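## Task

Take the tube rack off the shelved bench beside the door and set it on the middle shelf of the bookcase. At the end every tube must sit fully seated in the rack, and neither the rack nor any tube may ever touch the floor. Release the rack and back the gripper away afterwards. The robot must not fall or be left leaning. The placement only counts if it stays put without the robot supporting it.

## Robot and tools

ROBOT. A simulated Hello Robot Stretch 3 with one arm. It has a two-wheel base (0.33 m long, 0.34 m wide) that can only drive straight or spin in place, about a point 0.05 m behind its front edge. A lift rides up a mast, and a telescoping arm reaches out to the robot's RIGHT side, ending in a wrist (yaw, pitch, roll) and a gripper. To bring the gripper forward or back you must drive the base. A short, stowed wrist stays inside a 0.28 m turning circle; an unfolded level wrist sticks out beyond it. Loose objects may occasionally get nudged by outside forces.

FRAMES. Base frame: origin on the floor between the drive wheels, x ahead, y to the left, z up. hand_pose is reported in this frame at the closed-fingertip point. Odometry frame is the base frame at scene start; heading is positive to the left, from -3.142 to 3.142.

TOOL execute_actions(actions): a list of actions run in order. Each action is {"robot": ..., "steps": n, "until": ...}. steps is 1 to 450 control ticks at 30 per second (default 1); {"steps": n} alone just waits. "robot" is one command, a queue (a list of up to 8 commands and {"pause_s": s} waits of at most 15 s, run one after another), or {"stop": true}, which brakes everything and clears the queue. A command may contain:
- base: exactly one of {"translate_m": d} (metres, an offset from where the base is when that command begins, forward positive, |d| at most 1) or {"rotate_rad": a} (radians, offset turn, left/counter-clockwise positive, |a| at most 3.2).
- joints: absolute targets by name; unnamed joints keep their targets. lift_m 0 to 1.1 (arm height); arm_m 0 to 0.52 (extension); wrist_yaw_rad -1.345 to 4.42 (0 along the arm, positive toward the front, 3.0 folded over the base); wrist_pitch_rad -1.57 to 0.451 (0 level, negative tips the fingers down); wrist_roll_rad -2.911 to 2.911 (0 fingers side by side); gripper_m -0.089 to 0.179 (larger is wider; the real fingertip gap is about 0.007 m less when nearly shut and 0.025 m less fully open, and zero below 0.007); head_pan_rad -3.953 to 1.73 (0 ahead, positive left, -1.57 looks along the arm); head_tilt_rad -1.53 to 0.419 (negative looks down).
- contact_limits: {"arm_m": e}, effort percent 1 to 100 at which the arm's motion halts; lower is softer. It applies until the next arm command.
Base and joint motions in one command start together and keep running across later actions. A new command overrides at once and discards an older queue. A queue advances only when the previous command finished "done" (base or gripper "off_target" also passes); otherwise the rest is dropped.
"until" ends an action early. {"robot": {"status": "ended"}} with steps 450 waits until nothing is moving and no queue runs. You can also test fields, e.g. {"lift_m": [">", 0.3], "base_status": ["!=", "moving"]}, using =, !=, <, <=, >, >=. {"any": {"status": "ended"}} fires when any one motion ends. Do not wait on a reading being exactly equal to a goal. A single invalid value rejects the whole call.

TOOL zoom_image(camera, region): camera is head_camera, nav_camera or wrist_camera; region is [x0, y0, x1, y1] pixels from the top-left, at most 504 by 504. head_camera and nav_camera move with head pan/tilt; wrist_camera rides on the gripper.

TOOL finished_scene(scene): pass the current scene's number; irreversible. Wait until all motion has ended first, because anything still moving is braked and may stop short.

RESULT LINES. base_status and joint_status show moving, done, off_target (came to rest away from the goal, may still be pushing), contact_stop (lift or arm met resistance and went slack until its next command), time_out, stopped, not_commanded or torque_fault (a wrist servo went limp for about 10 s; goals for it are refused). The bracket after base_status shows distance moved by the wheels versus the goal. joint_goals, measured_speeds, motor_effort (percent, positive toward larger values, peak in brackets, fairly noisy), refusals, queue and queue_left are listed. on_its_own appears when the robot changed a goal itself, a joint is slack or off, a motor at rest looks loaded, or base_tilt has drifted 3 degrees or more. base_tilt gives forward/right lean in degrees. lidar_m: 12 distances in 30-degree sectors, first straight ahead and counting counter-clockwise, in a plane 0.17 m up. wrist_depth_mm and head_depth_mm: 7x7 grids of depths. Every result ends with one image per camera.

PRACTICE. Full base speed (0.30 m/s, 1.9 rad/s) needs lift_m under 0.30, arm_m under 0.03 and wrist_yaw_rad over 2.54; otherwise 0.10 m/s and 0.63 rad/s. Fold or unfold the wrist only with lift_m between 0.32 and 0.95, wrist_pitch_rad -0.4 and roll near 0; with yaw below -0.4 keep pitch at -0.5 or lower. To grip, command gripper_m under the object's width; to release, open at least 0.02 above where the fingers made contact. Gripper readings do not prove you hold anything, so check images. Over-squeezing triggers a stall guard that weakens the grip. Carry the rack level and low enough that tubes stay seated; never let it or a tube hit the floor. Pushing on something rigid with the gripper above roughly 0.45 m, driving while snagged or holding something fixed, or reversing into furniture can tip the robot. If it leans, undo the last move in small steps, free the gripper, and lower lift_m to about 0.2 if needed. Avoid slams, drops and hard shoves; after placing, open, withdraw, and leave the robot upright.

Each tool is called as name([rows], argument=value, ...), one row to a line, values as JSON.

## Session

execute_actions(actions=[])

Scene clock: 0.00 s.
robot.base_odometry: x=+0.000 y=+0.000 heading=+0.000 (m, m, rad; robot's odometry frame)
robot.turned_by_wheels: +0.000 (rad since the last result)
robot.turned_by_imu: +0.000 (rad since the last result)
robot.base_tilt: forward=+1.1 right=+1.2 (deg)
robot.lidar_m: 1.31 1.36 1.62 1.59 1.68 1.88 1.66 2.01 2.11 2.37 1.74 1.43
robot.head_depth_mm: 1304 1301 1312 1326 1334 1346 1354 / 1288 1287 1300 1306 1317 1323 1335 / 1275 1273 1277 1290 1293 1307 1314 / 1251 1258 1266 1275 1283 1287 1302 / 1235 1245 1250 1255 1263 1273 1283 / 1229 1233 1240 1244 1261 1267 1272 / 1619 1630 1630 1654 1663 1667 1520
robot.base_status: not_commanded
robot.joint_positions: lift_m=+0.320 arm_m=-0.002 wrist_yaw_rad=+3.124 wrist_pitch_rad=-0.476 wrist_roll_rad=+0.003 gripper_m=+0.037 head_pan_rad=+0.017 head_tilt_rad=-0.004
robot.joint_goals: lift_m=+0.320 arm_m=-0.002 wrist_yaw_rad=+3.124 wrist_pitch_rad=-0.476 wrist_roll_rad=+0.003 gripper_m=+0.037 head_pan_rad=+0.017 head_tilt_rad=-0.004
robot.joint_status: lift_m=not_commanded arm_m=not_commanded wrist_yaw_rad=not_commanded wrist_pitch_rad=not_commanded wrist_roll_rad=not_commanded gripper_m=not_commanded head_pan_rad=not_commanded head_tilt_rad=not_commanded
robot.measured_speeds: translate_m=+0.000 rotate_rad=+0.000 lift_m=+0.000 arm_m=+0.000 wrist_yaw_rad=+0.000 wrist_pitch_rad=+0.000 wrist_roll_rad=+0.000 head_pan_rad=+0.000 head_tilt_rad=+0.000
robot: refusals=0 queue=idle queue_left=0
robot.motor_effort: left_wheel=+0 right_wheel=-1 lift_m=+29 arm_m=+0 wrist_yaw_rad=+0 wrist_pitch_rad=+4 wrist_roll_rad=+1 gripper_m=+1 head_pan_rad=+0 head_tilt_rad=+2 (%)
robot.hand_pose: x=-0.0175 y=+0.0740 z=+0.3200 quat_wxyz=(+0.173, +0.689, +0.161, +0.685) (m; robot's base frame)
robot.wrist_depth_mm: - - - - - - - / - - - - - - - / - - - 973 979 945 957 / 807 811 789 784 795 767 763 / 674 659 647 645 656 637 630 / 571 558 554 562 - 546 543 / 488 503 - - - 470 471
pictures: head_camera (sideways: a quarter turn clockwise sets it upright), nav_camera (sideways: a quarter turn counterclockwise sets it upright), wrist_camera
Images, in order (width x height): head_camera 896x504, nav_camera 672x504, wrist_camera 644x364.

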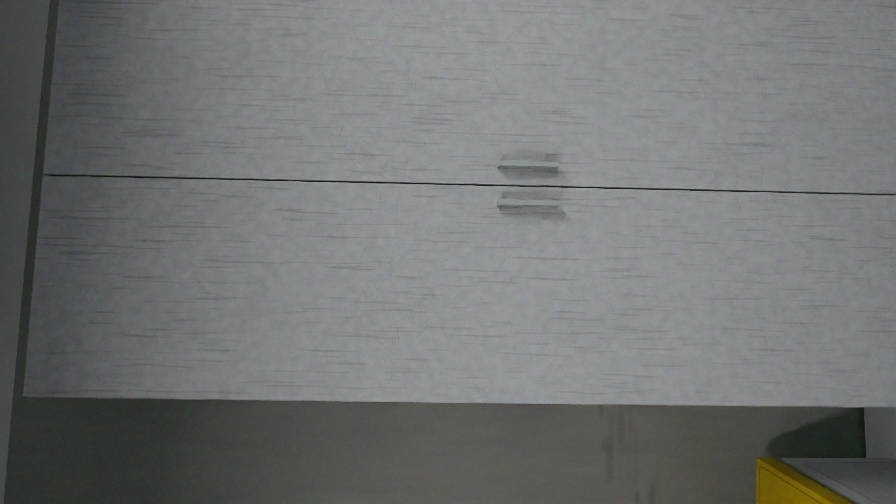

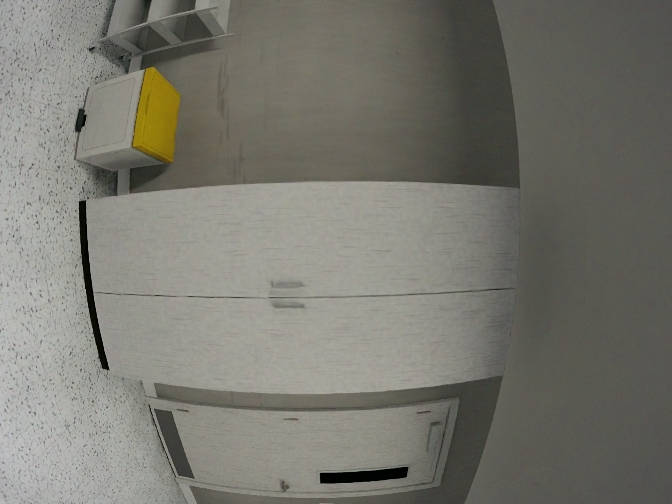

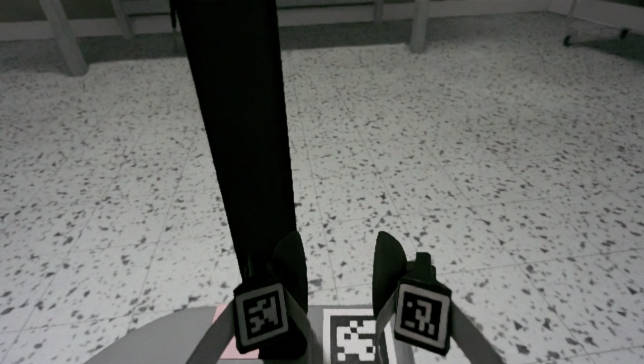

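execute_actions([
  {"robot":{"joints":{"head_pan_rad":-1.4,"head_tilt_rad":-0.3}},"steps":450,"until":{"robot":{"status":"ended"}}},
])

execute_actions([
  {"robot":{"joints":{"head_pan_rad":-3.0,"head_tilt_rad":-0.3}},"steps":450,"until":{"robot":{"status":"ended"}}},
])

execute_actions([
  {"robot":{"joints":{"head_pan_rad":1.6,"head_tilt_rad":-0.3}},"steps":450,"until":{"robot":{"status":"ended"}}},
])

Scene clock: 5.33 s.
robot.base_odometry: x=+0.000 y=+0.000 heading=+0.000 (m, m, rad; robot's odometry frame)
robot.turned_by_wheels: +0.000 (rad since the last result)
robot.turned_by_imu: +0.000 (rad since the last result)
robot.base_tilt: forward=+1.1 right=+1.1 (deg)
robot.lidar_m: 1.31 1.36 1.62 1.60 1.68 1.87 1.66 2.01 2.11 2.37 1.74 1.44
robot.head_depth_mm: 2081 2238 2375 2091 2498 1819 1421 / 2089 2248 2374 1873 2522 1816 1419 / 2095 2249 2385 2061 2498 1820 1422 / 2118 2270 2415 2072 2504 1806 1413 / 2136 2280 2414 2569 2362 1807 1416 / 2171 2300 2444 2606 2488 1809 1419 / 2172 2300 2463 2641 2471 1798 1412
robot.base_status: not_commanded
robot.joint_positions: lift_m=+0.320 arm_m=-0.002 wrist_yaw_rad=+3.124 wrist_pitch_rad=-0.476 wrist_roll_rad=+0.003 gripper_m=+0.037 head_pan_rad=-1.393 head_tilt_rad=-0.296
robot.joint_goals: lift_m=+0.320 arm_m=-0.002 wrist_yaw_rad=+3.124 wrist_pitch_rad=-0.476 wrist_roll_rad=+0.003 gripper_m=+0.037 head_pan_rad=-1.400 head_tilt_rad=-0.300
robot.joint_status: lift_m=not_commanded arm_m=not_commanded wrist_yaw_rad=not_commanded wrist_pitch_rad=not_commanded wrist_roll_rad=not_commanded gripper_m=not_commanded head_pan_rad=done head_tilt_rad=done
robot.measured_speeds: translate_m=+0.000 rotate_rad=+0.000 lift_m=+0.000 arm_m=+0.000 wrist_yaw_rad=+0.000 wrist_pitch_rad=+0.000 wrist_roll_rad=+0.000 head_pan_rad=+0.000 head_tilt_rad=+0.000
robot: refusals=0 queue=done queue_left=0
robot.motor_effort: left_wheel=+0(1) right_wheel=+0(1) lift_m=+30(30) arm_m=-1(1) wrist_yaw_rad=+0(0) wrist_pitch_rad=+4(4) wrist_roll_rad=+1(1) gripper_m=+0(1) head_pan_rad=-4(38) head_tilt_rad=-3(30) (%)
robot.hand_pose: x=-0.0175 y=+0.0740 z=+0.3200 quat_wxyz=(+0.173, +0.689, +0.161, +0.685) (m; robot's base frame)
robot.wrist_depth_mm: - - - - - - - / - - - - - - - / - - - 988 976 988 958 / 813 800 794 794 766 761 758 / 661 656 654 659 657 636 621 / 573 555 560 562 - 539 540 / 491 499 - - - 472 470
pictures: head_camera (sideways: a quarter turn clockwise sets it upright), nav_camera (sideways: a quarter turn counterclockwise sets it upright), wrist_camera
camera_calibration (this result's frames):
head_camera: T_world_to_cam=[[-0.0613357, 0.320377, -0.945302, 1.25284], [0.979197, 0.202846, 0.00521271, -0.0068116], [0.193421, -0.925317, -0.326154, 0.382122], [0, 0, 0, 1]] pos_world=[0.00960337, -0.0464161, 1.30898]
nav_camera: T_world_to_cam=[[0.0297165, -0.23729, 0.970984, -1.2175], [-0.982107, -0.18766, -0.0158037, 0.0771162], [0.185965, -0.953141, -0.238621, 0.266498], [0, 0, 0, 1]] pos_world=[0.0623567, -0.0204182, 1.24698]
wrist_camera: T_world_to_cam=[[0.999841, 0.012114, -0.0131159, 0.0259959], [-0.00375734, -0.575393, -0.817869, 0.346835], [-0.0174545, 0.817788, -0.575255, 0.28648], [0, 0, 0, 1]] pos_world=[-0.0196882, -0.0350287, 0.448806]
Images, in order (width x height): head_camera 896x504, nav_camera 672x504, wrist_camera 644x364.

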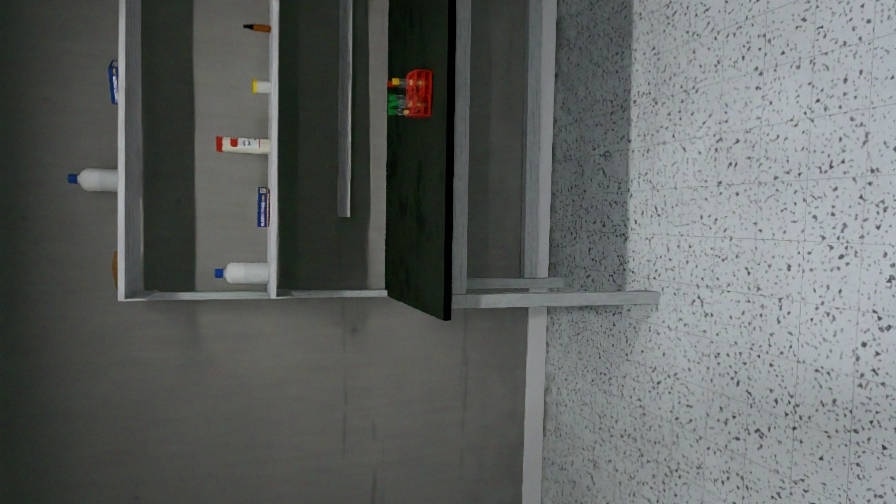

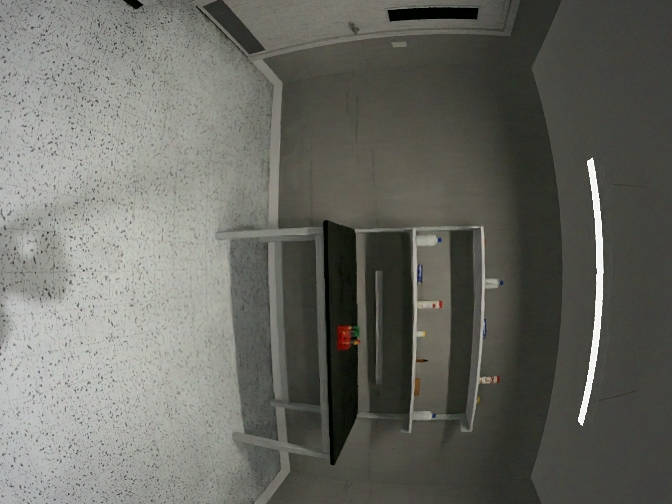

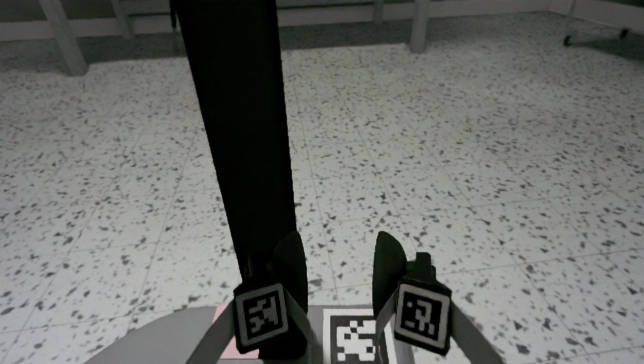

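Scene clock: 6.70 s.
robot.base_odometry: x=+0.000 y=+0.000 heading=+0.000 (m, m, rad; robot's odometry frame)
robot.turned_by_wheels: +0.000 (rad since the last result)
robot.turned_by_imu: +0.000 (rad since the last result)
robot.base_tilt: forward=+1.1 right=+1.1 (deg)
robot.lidar_m: 1.31 1.36 1.63 1.60 1.68 1.88 1.66 2.01 2.12 2.37 1.74 1.44
robot.head_depth_mm: 1681 1787 1871 1923 2086 1810 1415 / 1688 1787 1869 1936 2074 1825 1425 / 1685 1804 1873 1919 2082 1804 1417 / 1692 1803 1919 2050 2147 1793 1417 / 1697 1805 1926 2060 2185 1809 1411 / 1702 1814 1931 2067 2168 1789 1416 / 1701 1800 1929 2077 2205 1796 1413
robot.base_status: not_commanded
robot.joint_positions: lift_m=+0.320 arm_m=-0.002 wrist_yaw_rad=+3.124 wrist_pitch_rad=-0.476 wrist_roll_rad=+0.003 gripper_m=+0.037 head_pan_rad=-2.993 head_tilt_rad=-0.296
robot.joint_goals: lift_m=+0.320 arm_m=-0.002 wrist_yaw_rad=+3.124 wrist_pitch_rad=-0.476 wrist_roll_rad=+0.003 gripper_m=+0.037 head_pan_rad=-3.000 head_tilt_rad=-0.300
robot.joint_status: lift_m=not_commanded arm_m=not_commanded wrist_yaw_rad=not_commanded wrist_pitch_rad=not_commanded wrist_roll_rad=not_commanded gripper_m=not_commanded head_pan_rad=done head_tilt_rad=done
robot.measured_speeds: translate_m=+0.000 rotate_rad=+0.000 lift_m=+0.000 arm_m=+0.000 wrist_yaw_rad=+0.000 wrist_pitch_rad=+0.000 wrist_roll_rad=+0.000 head_pan_rad=+0.000 head_tilt_rad=+0.000
robot: refusals=0 queue=done queue_left=0
robot.motor_effort: left_wheel=-1(1) right_wheel=+0(1) lift_m=+30(30) arm_m=-1(0) wrist_yaw_rad=+0(0) wrist_pitch_rad=+4(4) wrist_roll_rad=+1(0) gripper_m=+1(1) head_pan_rad=-3(41) head_tilt_rad=-2(1) (%)
robot.hand_pose: x=-0.0175 y=+0.0740 z=+0.3200 quat_wxyz=(+0.173, +0.689, +0.161, +0.685) (m; robot's base frame)
robot.wrist_depth_mm: - - - - - - - / - - - - - - - / - - - - 977 971 941 / 810 812 786 773 771 764 749 / 666 654 651 643 655 640 617 / 565 564 552 553 - 546 542 / 494 505 - - - 469 466
pictures: head_camera (sideways: a quarter turn clockwise sets it upright), nav_camera (sideways: a quarter turn counterclockwise sets it upright), wrist_camera
camera_calibration (this result's frames):
head_camera: T_world_to_cam=[[0.322182, 0.0519771, -0.94525, 1.25044], [0.174167, -0.984702, 0.00521693, -0.00190639], [-0.930519, -0.166312, -0.326306, 0.389176], [0, 0, 0, 1]] pos_world=[-0.0403997, -0.00214668, 1.30897]
nav_camera: T_world_to_cam=[[-0.238211, -0.0227982, 0.970946, -1.21581], [-0.158901, 0.987168, -0.0158055, 0.0720969], [-0.958126, -0.158049, -0.238777, 0.27368], [0, 0, 0, 1]] pos_world=[-0.0159435, -0.0556352, 1.24698]
wrist_camera: T_world_to_cam=[[0.999841, 0.012114, -0.0131159, 0.0259959], [-0.00375738, -0.575393, -0.817869, 0.346835], [-0.0174545, 0.817788, -0.575255, 0.28648], [0, 0, 0, 1]] pos_world=[-0.0196882, -0.0350287, 0.448806]
Images, in order (width x height): head_camera 896x504, nav_camera 672x504, wrist_camera 644x364.

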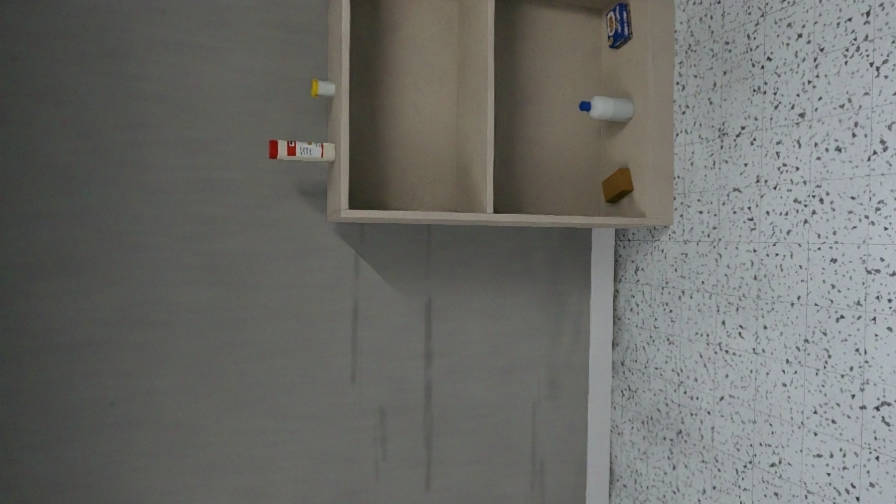

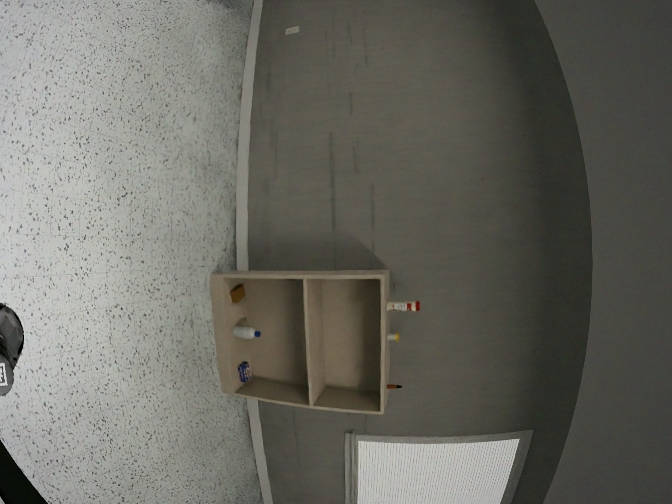

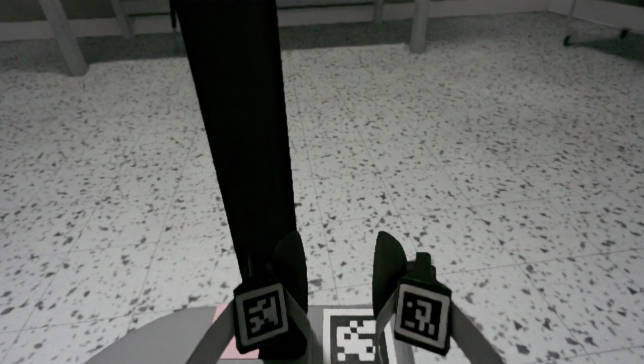

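Scene clock: 9.40 s.
robot.base_odometry: x=+0.000 y=+0.000 heading=+0.000 (m, m, rad; robot's odometry frame)
robot.turned_by_wheels: +0.000 (rad since the last result)
robot.turned_by_imu: +0.000 (rad since the last result)
robot.base_tilt: forward=+1.1 right=+1.2 (deg)
robot.lidar_m: 1.31 1.36 1.62 1.59 1.68 1.88 1.67 2.01 2.11 2.37 1.74 1.43
robot.head_depth_mm: 1956 2085 2213 2373 2479 1830 1422 / 1936 2047 2196 2061 2265 1791 1415 / 1895 2042 2167 1856 2356 1804 1415 / 1864 2016 2142 1857 2381 1815 1424 / 1846 2002 2111 1845 2315 1810 1418 / 1831 1953 2101 1690 2243 1795 1412 / 1822 1930 2063 1679 2253 1802 1409
robot.base_status: not_commanded
robot.joint_positions: lift_m=+0.320 arm_m=-0.002 wrist_yaw_rad=+3.124 wrist_pitch_rad=-0.476 wrist_roll_rad=+0.003 gripper_m=+0.037 head_pan_rad=+1.593 head_tilt_rad=-0.296
robot.joint_goals: lift_m=+0.320 arm_m=-0.002 wrist_yaw_rad=+3.124 wrist_pitch_rad=-0.476 wrist_roll_rad=+0.003 gripper_m=+0.037 head_pan_rad=+1.600 head_tilt_rad=-0.300
robot.joint_status: lift_m=not_commanded arm_m=not_commanded wrist_yaw_rad=not_commanded wrist_pitch_rad=not_commanded wrist_roll_rad=not_commanded gripper_m=not_commanded head_pan_rad=done head_tilt_rad=done
robot.measured_speeds: translate_m=+0.000 rotate_rad=+0.000 lift_m=+0.000 arm_m=+0.000 wrist_yaw_rad=+0.000 wrist_pitch_rad=+0.000 wrist_roll_rad=+0.000 head_pan_rad=+0.000 head_tilt_rad=+0.000
robot: refusals=0 queue=done queue_left=0
robot.motor_effort: left_wheel=-1(0) right_wheel=-1(1) lift_m=+30(30) arm_m=-1(0) wrist_yaw_rad=+0(0) wrist_pitch_rad=+4(4) wrist_roll_rad=+1(1) gripper_m=+1(0) head_pan_rad=+3(39) head_tilt_rad=-2(4) (%)
robot.hand_pose: x=-0.0175 y=+0.0740 z=+0.3200 quat_wxyz=(+0.173, +0.689, +0.161, +0.685) (m; robot's base frame)
robot.wrist_depth_mm: - - - - - - - / - - - - - - - / - - - 989 963 968 957 / 809 803 801 790 781 763 755 / 669 650 656 659 657 633 632 / 558 559 563 554 - 541 542 / 491 501 - - - 472 470
pictures: head_camera (sideways: a quarter turn clockwise sets it upright), nav_camera (sideways: a quarter turn counterclockwise sets it upright), wrist_camera
camera_calibration (this result's frames):
head_camera: T_world_to_cam=[[0.0107982, -0.326169, -0.94525, 1.25233], [-0.998825, -0.0481863, 0.00521694, 0.00524887], [-0.0472497, 0.944083, -0.326306, 0.383788], [0, 0, 0, 1]] pos_world=[0.00985356, 0.0463976, 1.30897]
nav_camera: T_world_to_cam=[[0.0075226, 0.239182, 0.970946, -1.21731], [0.999339, 0.0327309, -0.0158055, 0.0650316], [-0.0355603, 0.970423, -0.238777, 0.268053], [0, 0, 0, 1]] pos_world=[-0.0462993, 0.0289051, 1.24698]
wrist_camera: T_world_to_cam=[[0.999841, 0.0121141, -0.0131159, 0.0259959], [-0.00375731, -0.575393, -0.817869, 0.346835], [-0.0174545, 0.817787, -0.575256, 0.28648], [0, 0, 0, 1]] pos_world=[-0.0196882, -0.0350287, 0.448806]
Images, in order (width x height): head_camera 896x504, nav_camera 672x504, wrist_camera 644x364.

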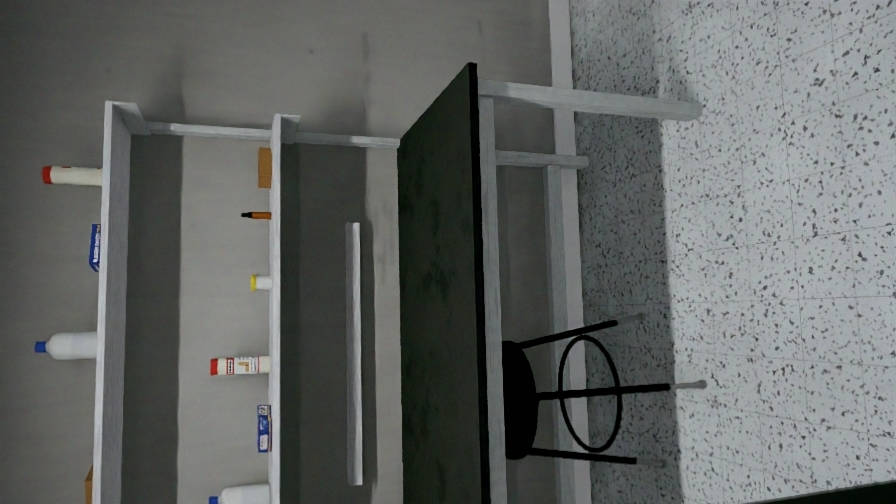

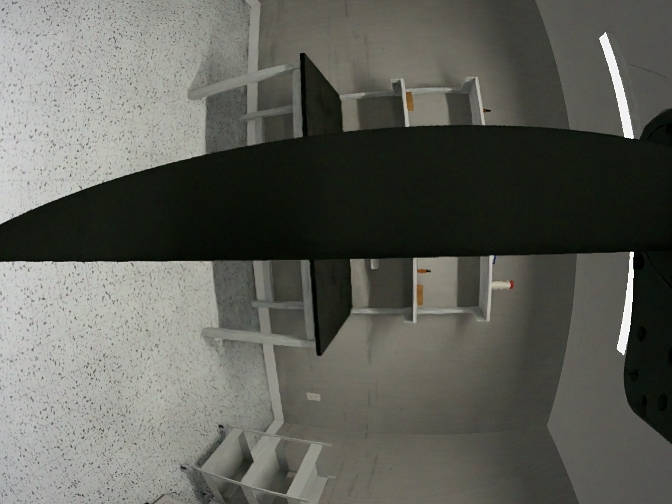

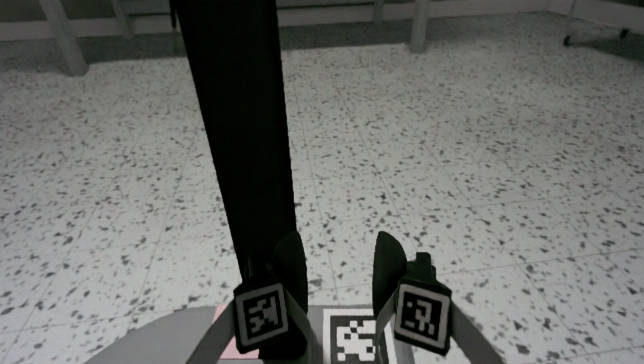

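execute_actions([
  {"robot":[{"joints":{"lift_m":0.27,"head_pan_rad":-1.57,"head_tilt_rad":-0.7}},{"base":{"rotate_rad":-1.6}},{"base":{"translate_m":0.6}},{"base":{"translate_m":0.58}},{"base":{"rotate_rad":1.68}}],"steps":450,"until":{"robot":{"status":"ended"}}},
])

Scene clock: 35.50 s.
robot.base_odometry: x=-0.034 y=-1.180 heading=+0.080 (m, m, rad; robot's odometry frame)
robot.turned_by_wheels: +0.080 (rad since the last result)
robot.turned_by_imu: +0.087 (rad since the last result)
robot.base_tilt: forward=+1.1 right=+1.2 (deg)
robot.lidar_m: 1.93 1.57 2.16 2.76 2.49 1.89 1.80 1.13 1.31 1.22 0.70 1.81
robot.head_depth_mm: 1133 1264 1040 794 1554 1307 1126 / 1128 1266 1039 791 1566 1308 1132 / 1126 1270 1043 795 1522 1306 1132 / 1119 1271 1051 795 1531 1309 1134 / 1116 1264 1049 800 1533 1324 1131 / 1112 1264 1052 803 1531 1315 1133 / 1109 1261 1055 802 1538 1263 1134
robot.base_status: done (rotate_rad +1.6799 of +1.6800)
robot.joint_positions: lift_m=+0.270 arm_m=-0.002 wrist_yaw_rad=+3.124 wrist_pitch_rad=-0.477 wrist_roll_rad=+0.003 gripper_m=+0.037 head_pan_rad=-1.563 head_tilt_rad=-0.692
robot.joint_goals: lift_m=+0.270 arm_m=-0.002 wrist_yaw_rad=+3.124 wrist_pitch_rad=-0.477 wrist_roll_rad=+0.003 gripper_m=+0.037 head_pan_rad=-1.570 head_tilt_rad=-0.700
robot.joint_status: lift_m=done arm_m=not_commanded wrist_yaw_rad=not_commanded wrist_pitch_rad=not_commanded wrist_roll_rad=not_commanded gripper_m=not_commanded head_pan_rad=done head_tilt_rad=done
robot.measured_speeds: translate_m=+0.000 rotate_rad=+0.000 lift_m=+0.000 arm_m=+0.000 wrist_yaw_rad=+0.000 wrist_pitch_rad=+0.000 wrist_roll_rad=+0.000 head_pan_rad=+0.000 head_tilt_rad=+0.000
robot: refusals=0 queue=done queue_left=0
robot.motor_effort: left_wheel=-3(12) right_wheel=+2(12) lift_m=+18(29) arm_m=+0(1) wrist_yaw_rad=+0(0) wrist_pitch_rad=+5(5) wrist_roll_rad=+0(1) gripper_m=+0(1) head_pan_rad=-3(41) head_tilt_rad=-4(38) (%)
robot.hand_pose: x=-0.0175 y=+0.0738 z=+0.2701 quat_wxyz=(+0.174, +0.689, +0.161, +0.685) (m; robot's base frame)
robot.wrist_depth_mm: - - - - - - - / - - - - - - - / 921 918 - 886 885 861 829 / 717 709 710 687 691 671 676 / 594 589 576 573 573 557 557 / 496 513 - - - 488 478 / 448 - - - - 418 417
pictures: head_camera (sideways: a quarter turn clockwise sets it upright), nav_camera (sideways: a quarter turn counterclockwise sets it upright), wrist_camera
camera_calibration (this result's frames):
head_camera: T_world_to_cam=[[-0.00857826, 0.665351, -0.746482, 0.993238], [0.99945, 0.0296291, 0.0149236, -0.0195725], [0.0320471, -0.745943, -0.665238, 0.824299], [0, 0, 0, 1]] pos_world=[0.00166557, -0.0453917, 1.29008]
nav_camera: T_world_to_cam=[[-0.00835269, -0.594757, 0.803862, -0.999228], [-0.999761, -0.0112818, -0.0187353, 0.0810315], [0.020212, -0.803827, -0.59452, 0.730633], [0, 0, 0, 1]] pos_world=[0.0578983, -0.00608048, 1.23914]
wrist_camera: T_world_to_cam=[[0.99984, 0.0120969, -0.0131521, 0.0253582], [-0.00377531, -0.576398, -0.81716, 0.305818], [-0.017466, 0.817079, -0.57626, 0.258289], [0, 0, 0, 1]] pos_world=[-0.0196883, -0.0350771, 0.399077]
Images, in order (width x height): head_camera 896x504, nav_camera 672x504, wrist_camera 644x364.

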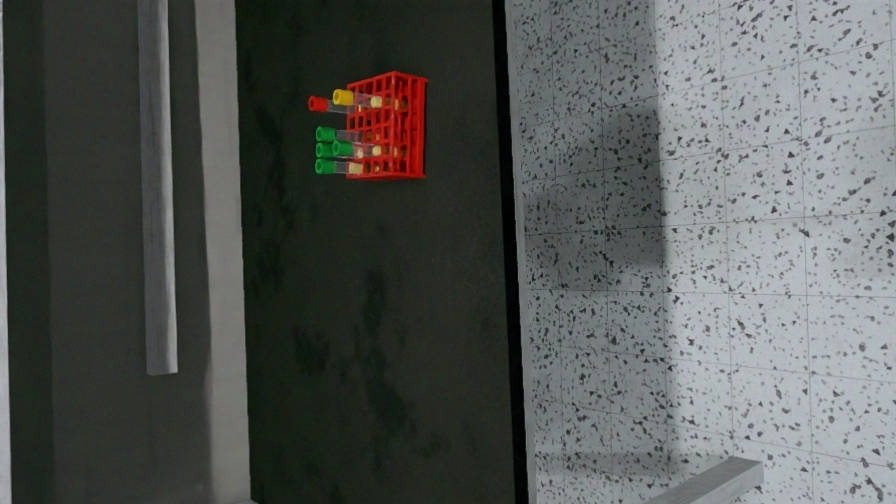

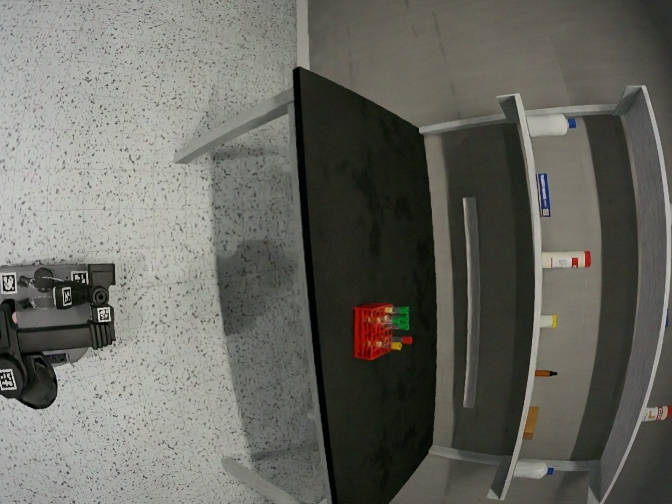

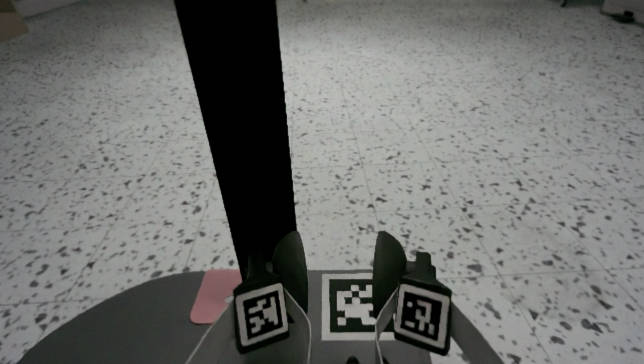

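zoom_image(camera="head_camera", region=[280, 40, 460, 210])

Region (280, 40, 460, 210) of head_camera's 896x504 image, scaled by 2.800, with more detail than that image has.

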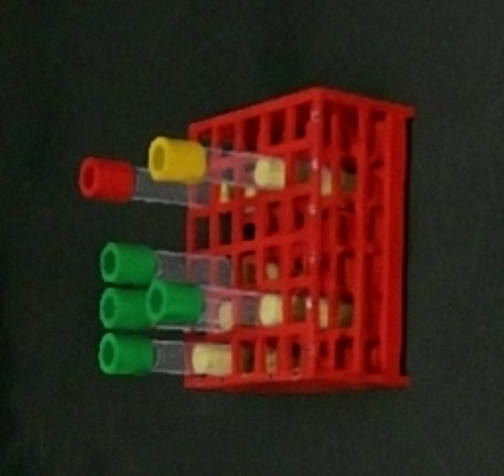

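execute_actions([
  {"robot":{"joints":{"lift_m":0.72,"wrist_pitch_rad":-0.4},"base":{"translate_m":-0.08}},"steps":200,"until":{"robot":{"lift_m":[">",0.38]}}},
  {"robot":[{"joints":{"wrist_yaw_rad":0.0,"gripper_m":0.179,"lift_m":0.72}},{"joints":{"wrist_pitch_rad":0.0}}],"steps":450,"until":{"robot":{"status":"ended"}}},
])

Scene clock: 73.00 s.
robot.base_odometry: x=-0.114 y=-1.186 heading=+0.080 (m, m, rad; robot's odometry frame)
robot.turned_by_wheels: +0.000 (rad since the last result)
robot.turned_by_imu: -0.001 (rad since the last result)
robot.base_tilt: forward=+1.1 right=+1.1 (deg)
robot.lidar_m: 2.00 1.65 2.21 2.68 2.43 1.81 1.71 1.07 1.31 1.23 0.75 0.76
robot.head_depth_mm: 1131 1267 1038 814 1562 1308 - / 1133 1264 1040 795 1598 1310 - / 1128 1267 1002 793 1556 1374 - / 1124 1271 1044 797 1547 1345 1134 / 1126 1275 1048 800 1531 1326 1129 / 1116 1268 1050 799 1524 1319 1136 / 1114 1261 1055 803 1531 1315 1138
robot.base_status: done (translate_m -0.0800 of -0.0800)
robot.joint_positions: lift_m=+0.720 arm_m=-0.002 wrist_yaw_rad=+0.003 wrist_pitch_rad=-0.025 wrist_roll_rad=+0.003 gripper_m=+0.179 head_pan_rad=-1.563 head_tilt_rad=-0.692
robot.joint_goals: lift_m=+0.720 arm_m=-0.002 wrist_yaw_rad=+0.000 wrist_pitch_rad=+0.000 wrist_roll_rad=+0.003 gripper_m=+0.179 head_pan_rad=-1.570 head_tilt_rad=-0.700
robot.joint_status: lift_m=done arm_m=not_commanded wrist_yaw_rad=done wrist_pitch_rad=done wrist_roll_rad=not_commanded gripper_m=done head_pan_rad=done head_tilt_rad=done
robot.measured_speeds: translate_m=+0.000 rotate_rad=+0.000 lift_m=+0.000 arm_m=+0.000 wrist_yaw_rad=+0.000 wrist_pitch_rad=+0.000 wrist_roll_rad=+0.000 head_pan_rad=+0.000 head_tilt_rad=+0.000
robot: refusals=0 queue=done queue_left=0
robot.motor_effort: left_wheel=-3(13) right_wheel=+2(6) lift_m=+39(41) arm_m=+0(2) wrist_yaw_rad=-2(1) wrist_pitch_rad=+8(8) wrist_roll_rad=+1(1) gripper_m=+1(85) head_pan_rad=-3(3) head_tilt_rad=-4(5) (%)
robot.hand_pose: x=-0.0208 y=-0.3983 z=+0.8277 quat_wxyz=(+0.706, +0.010, -0.708, -0.008) (m; robot's base frame)
robot.wrist_depth_mm: - - - - - - - / - - - - - - - / - - - - - - - / - 855 833 607 593 786 743 / 449 436 431 426 420 413 416 / 325 327 338 333 338 387 - / - - - - - - -
pictures: head_camera (sideways: a quarter turn clockwise sets it upright), nav_camera (sideways: a quarter turn counterclockwise sets it upright), wrist_camera
camera_calibration (this result's frames):
head_camera: T_world_to_cam=[[-0.0085781, 0.66535, -0.746482, 0.993238], [0.99945, 0.0296289, 0.0149236, -0.0195725], [0.0320469, -0.745943, -0.665238, 0.824299], [0, 0, 0, 1]] pos_world=[0.00166556, -0.0453917, 1.29008]
nav_camera: T_world_to_cam=[[-0.00835283, -0.594756, 0.803863, -0.999228], [-0.999761, -0.0112816, -0.0187353, 0.0810315], [0.0202118, -0.803827, -0.59452, 0.730633], [0, 0, 0, 1]] pos_world=[0.0578983, -0.0060805, 1.23914]
wrist_camera: T_world_to_cam=[[-0.999376, -0.0353098, 0.00108898, -0.0304793], [-0.00680297, 0.162113, -0.986749, 0.923779], [0.0346653, -0.98614, -0.162252, -0.0945621], [0, 0, 0, 1]] pos_world=[-0.0208978, -0.244084, 0.896228]
Images, in order (width x height): head_camera 896x504, nav_camera 672x504, wrist_camera 644x364.

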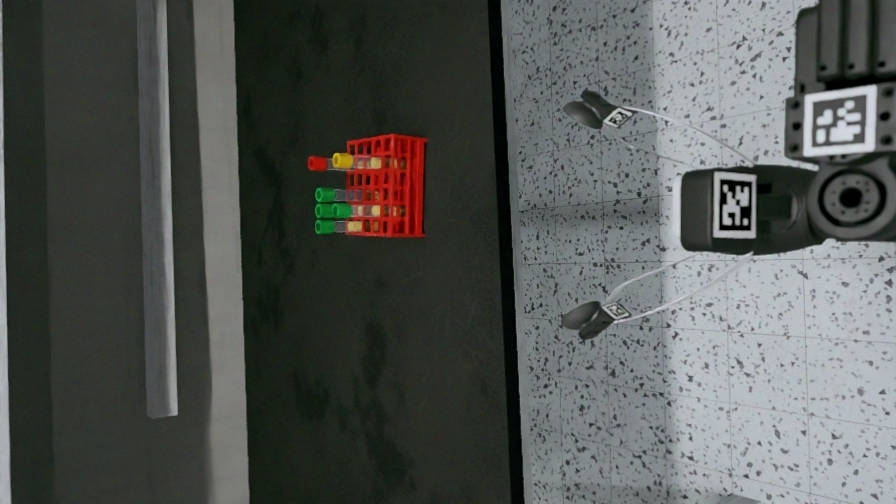

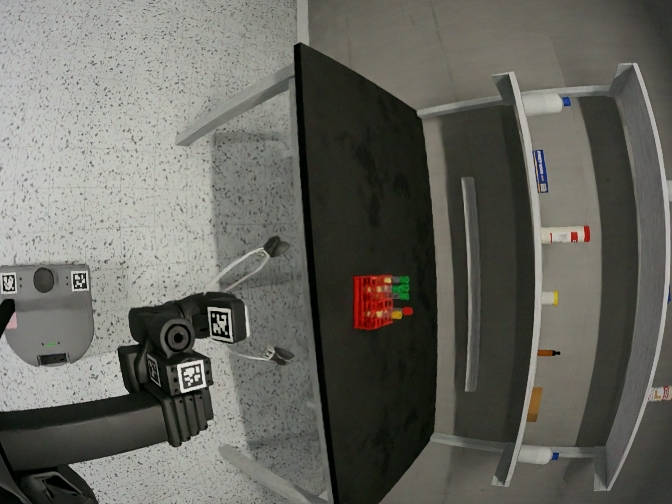

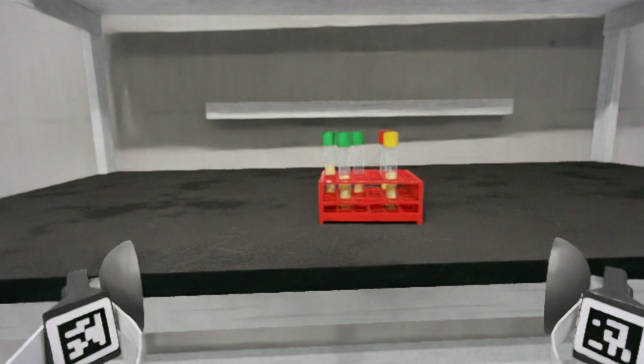

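execute_actions([
  {"robot":{"joints":{"lift_m":0.735,"wrist_pitch_rad":-0.15,"arm_m":0.24},"base":{"translate_m":-0.04}},"steps":450,"until":{"robot":{"status":"ended"}}},
])

Scene clock: 85.63 s.
robot.base_odometry: x=-0.154 y=-1.189 heading=+0.080 (m, m, rad; robot's odometry frame)
robot.turned_by_wheels: +0.000 (rad since the last result)
robot.turned_by_imu: +0.000 (rad since the last result)
robot.base_tilt: forward=+1.0 right=+1.1 (deg)
robot.lidar_m: 2.03 1.68 2.24 2.68 2.14 1.77 1.67 1.04 1.31 1.23 0.81 0.78
robot.head_depth_mm: 1134 1262 1038 818 1588 1343 - / 1136 1263 1041 836 - 1316 1117 / 1131 1270 1041 822 1464 1316 1131 / 1130 1266 998 796 1546 1305 1131 / 1122 1276 1054 797 1524 1317 1129 / 1118 1266 1049 801 1528 1323 1132 / 1117 1267 1055 802 1532 1318 1138
robot.base_status: done (translate_m -0.0400 of -0.0400)
robot.joint_positions: lift_m=+0.735 arm_m=+0.240 wrist_yaw_rad=+0.001 wrist_pitch_rad=-0.168 wrist_roll_rad=+0.003 gripper_m=+0.179 head_pan_rad=-1.563 head_tilt_rad=-0.692
robot.joint_goals: lift_m=+0.735 arm_m=+0.240 wrist_yaw_rad=+0.000 wrist_pitch_rad=-0.150 wrist_roll_rad=+0.003 gripper_m=+0.179 head_pan_rad=-1.570 head_tilt_rad=-0.700
robot.joint_status: lift_m=done arm_m=done wrist_yaw_rad=done wrist_pitch_rad=done wrist_roll_rad=not_commanded gripper_m=done head_pan_rad=done head_tilt_rad=done
robot.measured_speeds: translate_m=+0.000 rotate_rad=+0.000 lift_m=+0.000 arm_m=+0.000 wrist_yaw_rad=+0.000 wrist_pitch_rad=+0.000 wrist_roll_rad=+0.000 head_pan_rad=+0.000 head_tilt_rad=+0.000
robot: refusals=0 queue=done queue_left=0
robot.motor_effort: left_wheel=-3(8) right_wheel=+3(5) lift_m=+39(38) arm_m=+2(5) wrist_yaw_rad=-1(2) wrist_pitch_rad=+5(7) wrist_roll_rad=+1(0) gripper_m=+1(1) head_pan_rad=-3(2) head_tilt_rad=-5(4) (%)
robot.hand_pose: x=-0.0211 y=-0.6332 z=+0.8067 quat_wxyz=(+0.704, +0.060, -0.705, -0.059) (m; robot's base frame)
robot.wrist_depth_mm: 801 807 799 815 814 832 837 / 832 848 843 845 844 874 869 / 789 863 852 693 676 772 756 / 461 455 407 279 274 421 414 / 309 305 267 249 248 291 288 / 237 229 228 224 224 222 - / - 184 183 182 181 180 -
pictures: head_camera (sideways: a quarter turn clockwise sets it upright), nav_camera (sideways: a quarter turn counterclockwise sets it upright), wrist_camera
camera_calibration (this result's frames):
head_camera: T_world_to_cam=[[-0.0085781, 0.665351, -0.746482, 0.993238], [0.99945, 0.0296289, 0.0149237, -0.0195725], [0.0320469, -0.745943, -0.665239, 0.824299], [0, 0, 0, 1]] pos_world=[0.00166556, -0.0453917, 1.29008]
nav_camera: T_world_to_cam=[[-0.00835283, -0.594757, 0.803862, -0.999227], [-0.999761, -0.0112816, -0.0187353, 0.0810315], [0.0202118, -0.803827, -0.59452, 0.730633], [0, 0, 0, 1]] pos_world=[0.0578983, -0.00608048, 1.23914]
wrist_camera: T_world_to_cam=[[-0.999423, -0.0337683, -0.00353692, -0.034403], [-0.00677802, 0.300503, -0.953757, 1.0022], [0.0332696, -0.953183, -0.300558, -0.197178], [0, 0, 0, 1]] pos_world=[-0.0210301, -0.490273, 0.896473]
Images, in order (width x height): head_camera 896x504, nav_camera 672x504, wrist_camera 644x364.

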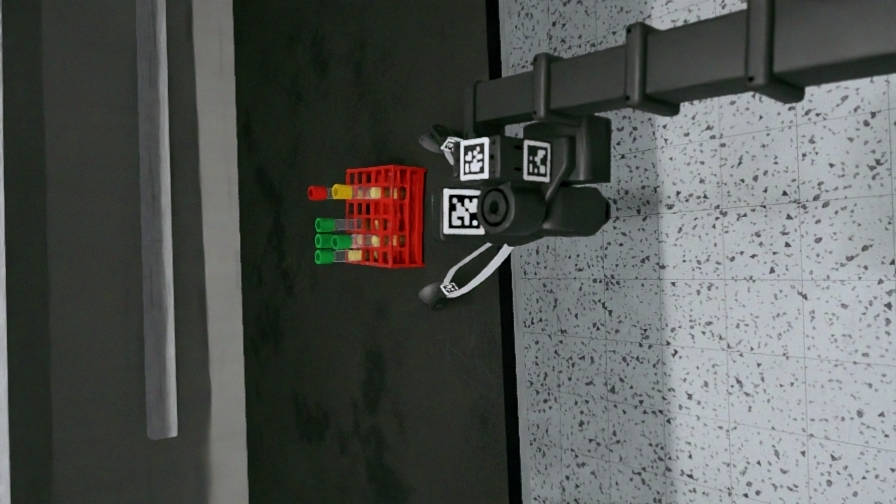

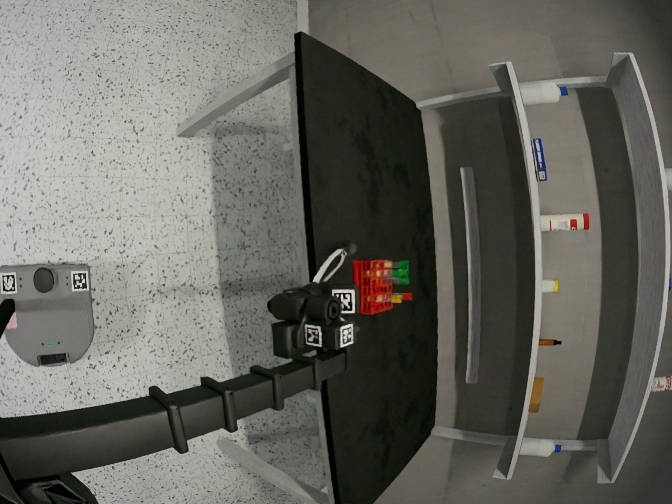

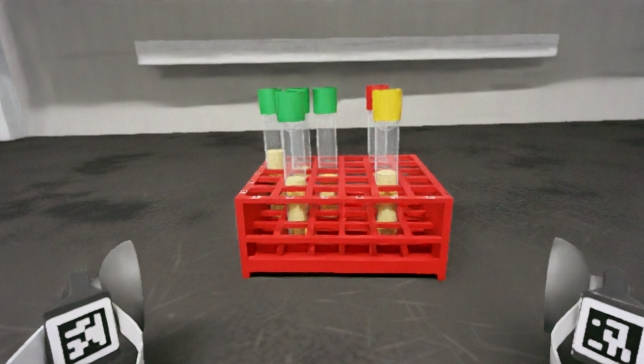

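execute_actions([
  {"robot":[{"joints":{"lift_m":0.722}},{"joints":{"arm_m":0.335},"contact_limits":{"arm_m":15}}],"steps":450,"until":{"robot":{"status":"ended"}}},
])

Scene clock: 95.40 s.
robot.base_odometry: x=-0.154 y=-1.189 heading=+0.080 (m, m, rad; robot's odometry frame)
robot.turned_by_wheels: +0.000 (rad since the last result)
robot.turned_by_imu: +0.000 (rad since the last result)
robot.base_tilt: forward=+1.0 right=+1.1 (deg)
robot.lidar_m: 2.02 1.69 2.23 2.67 2.14 1.77 1.68 1.04 1.31 1.23 0.81 0.78
robot.head_depth_mm: 1136 1268 1037 817 1603 1340 - / 1129 1266 1041 836 - 1310 1127 / 1129 1269 1039 - 1546 1314 1131 / 1128 1270 1003 771 1563 1319 1131 / 1122 1271 1048 798 1529 1316 1133 / 1119 1274 1048 801 1527 1314 1140 / 1120 1267 1053 805 1532 1319 1137
robot.base_status: done (translate_m -0.0400 of -0.0400)
robot.joint_positions: lift_m=+0.722 arm_m=+0.335 wrist_yaw_rad=+0.001 wrist_pitch_rad=-0.168 wrist_roll_rad=+0.003 gripper_m=+0.179 head_pan_rad=-1.563 head_tilt_rad=-0.692
robot.joint_goals: lift_m=+0.722 arm_m=+0.335 wrist_yaw_rad=+0.000 wrist_pitch_rad=-0.150 wrist_roll_rad=+0.003 gripper_m=+0.179 head_pan_rad=-1.570 head_tilt_rad=-0.700
robot.joint_status: lift_m=done arm_m=done wrist_yaw_rad=done wrist_pitch_rad=done wrist_roll_rad=not_commanded gripper_m=done head_pan_rad=done head_tilt_rad=done
robot.measured_speeds: translate_m=+0.000 rotate_rad=+0.000 lift_m=+0.000 arm_m=+0.000 wrist_yaw_rad=+0.000 wrist_pitch_rad=+0.000 wrist_roll_rad=+0.000 head_pan_rad=+0.000 head_tilt_rad=+0.000
robot: refusals=0 queue=done queue_left=0
robot.motor_effort: left_wheel=-3(3) right_wheel=+2(2) lift_m=+18(35) arm_m=+3(3) wrist_yaw_rad=-1(1) wrist_pitch_rad=+5(6) wrist_roll_rad=+0(1) gripper_m=+0(1) head_pan_rad=-3(3) head_tilt_rad=-4(5) (%)
robot.contact_limits: arm_m 15 (drawing in: default 19, maximum 32; extending or still: default 26, maximum 42)
robot.hand_pose: x=-0.0211 y=-0.7282 z=+0.7945 quat_wxyz=(+0.704, +0.060, -0.705, -0.059) (m; robot's base frame)
robot.wrist_depth_mm: 717 703 705 721 668 679 746 / 739 749 741 750 763 763 792 / 768 754 641 634 612 693 677 / 414 409 366 225 223 381 375 / 279 276 149 161 149 163 261 / 216 189 154 153 152 138 - / - 160 135 140 139 134 -
pictures: head_camera (sideways: a quarter turn clockwise sets it upright), nav_camera (sideways: a quarter turn counterclockwise sets it upright), wrist_camera
camera_calibration (this result's frames):
head_camera: T_world_to_cam=[[-0.00857818, 0.665351, -0.746482, 0.993238], [0.99945, 0.029629, 0.0149237, -0.0195725], [0.032047, -0.745943, -0.665239, 0.824299], [0, 0, 0, 1]] pos_world=[0.00166556, -0.0453917, 1.29008]
nav_camera: T_world_to_cam=[[-0.00835276, -0.594757, 0.803862, -0.999227], [-0.999761, -0.0112817, -0.0187353, 0.0810315], [0.0202119, -0.803827, -0.59452, 0.730633], [0, 0, 0, 1]] pos_world=[0.0578983, -0.00608047, 1.23914]
wrist_camera: T_world_to_cam=[[-0.999423, -0.0337669, -0.0035435, -0.0376474], [-0.00677822, 0.300701, -0.953694, 1.01921], [0.0332688, -0.953121, -0.300756, -0.291176], [0, 0, 0, 1]] pos_world=[-0.0210302, -0.585274, 0.884307]
Images, in order (width x height): head_camera 896x504, nav_camera 672x504, wrist_camera 644x364.

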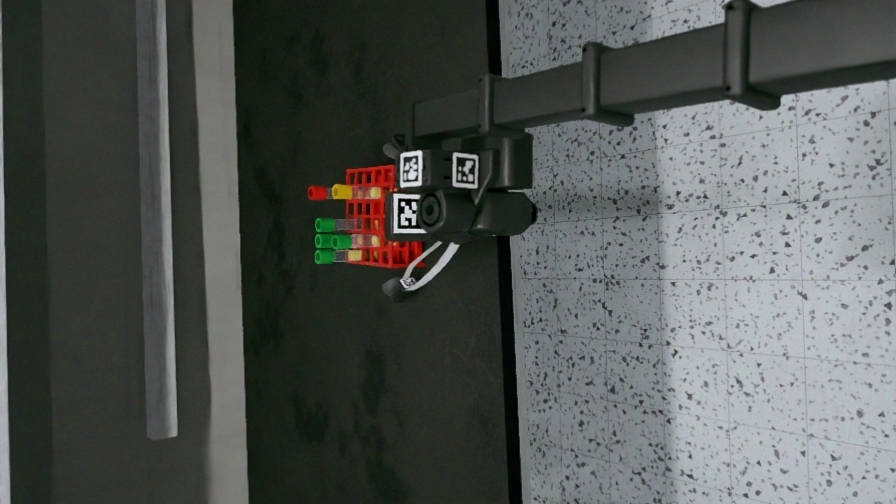

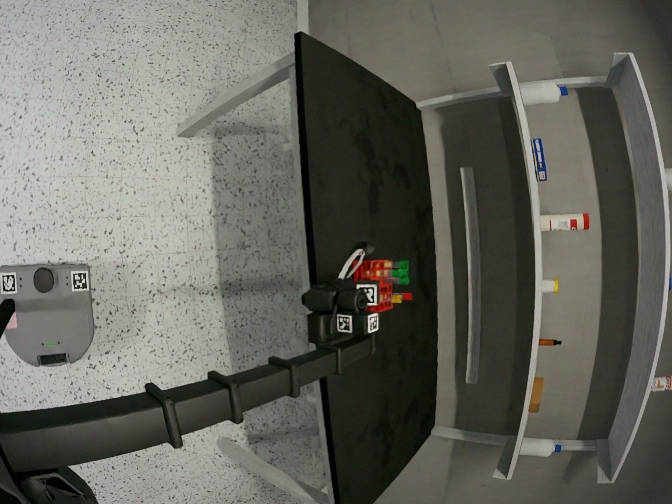

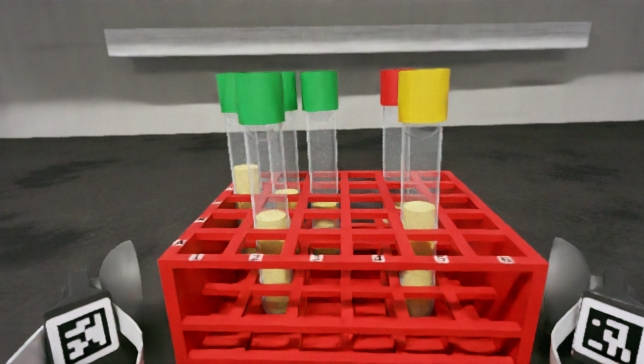

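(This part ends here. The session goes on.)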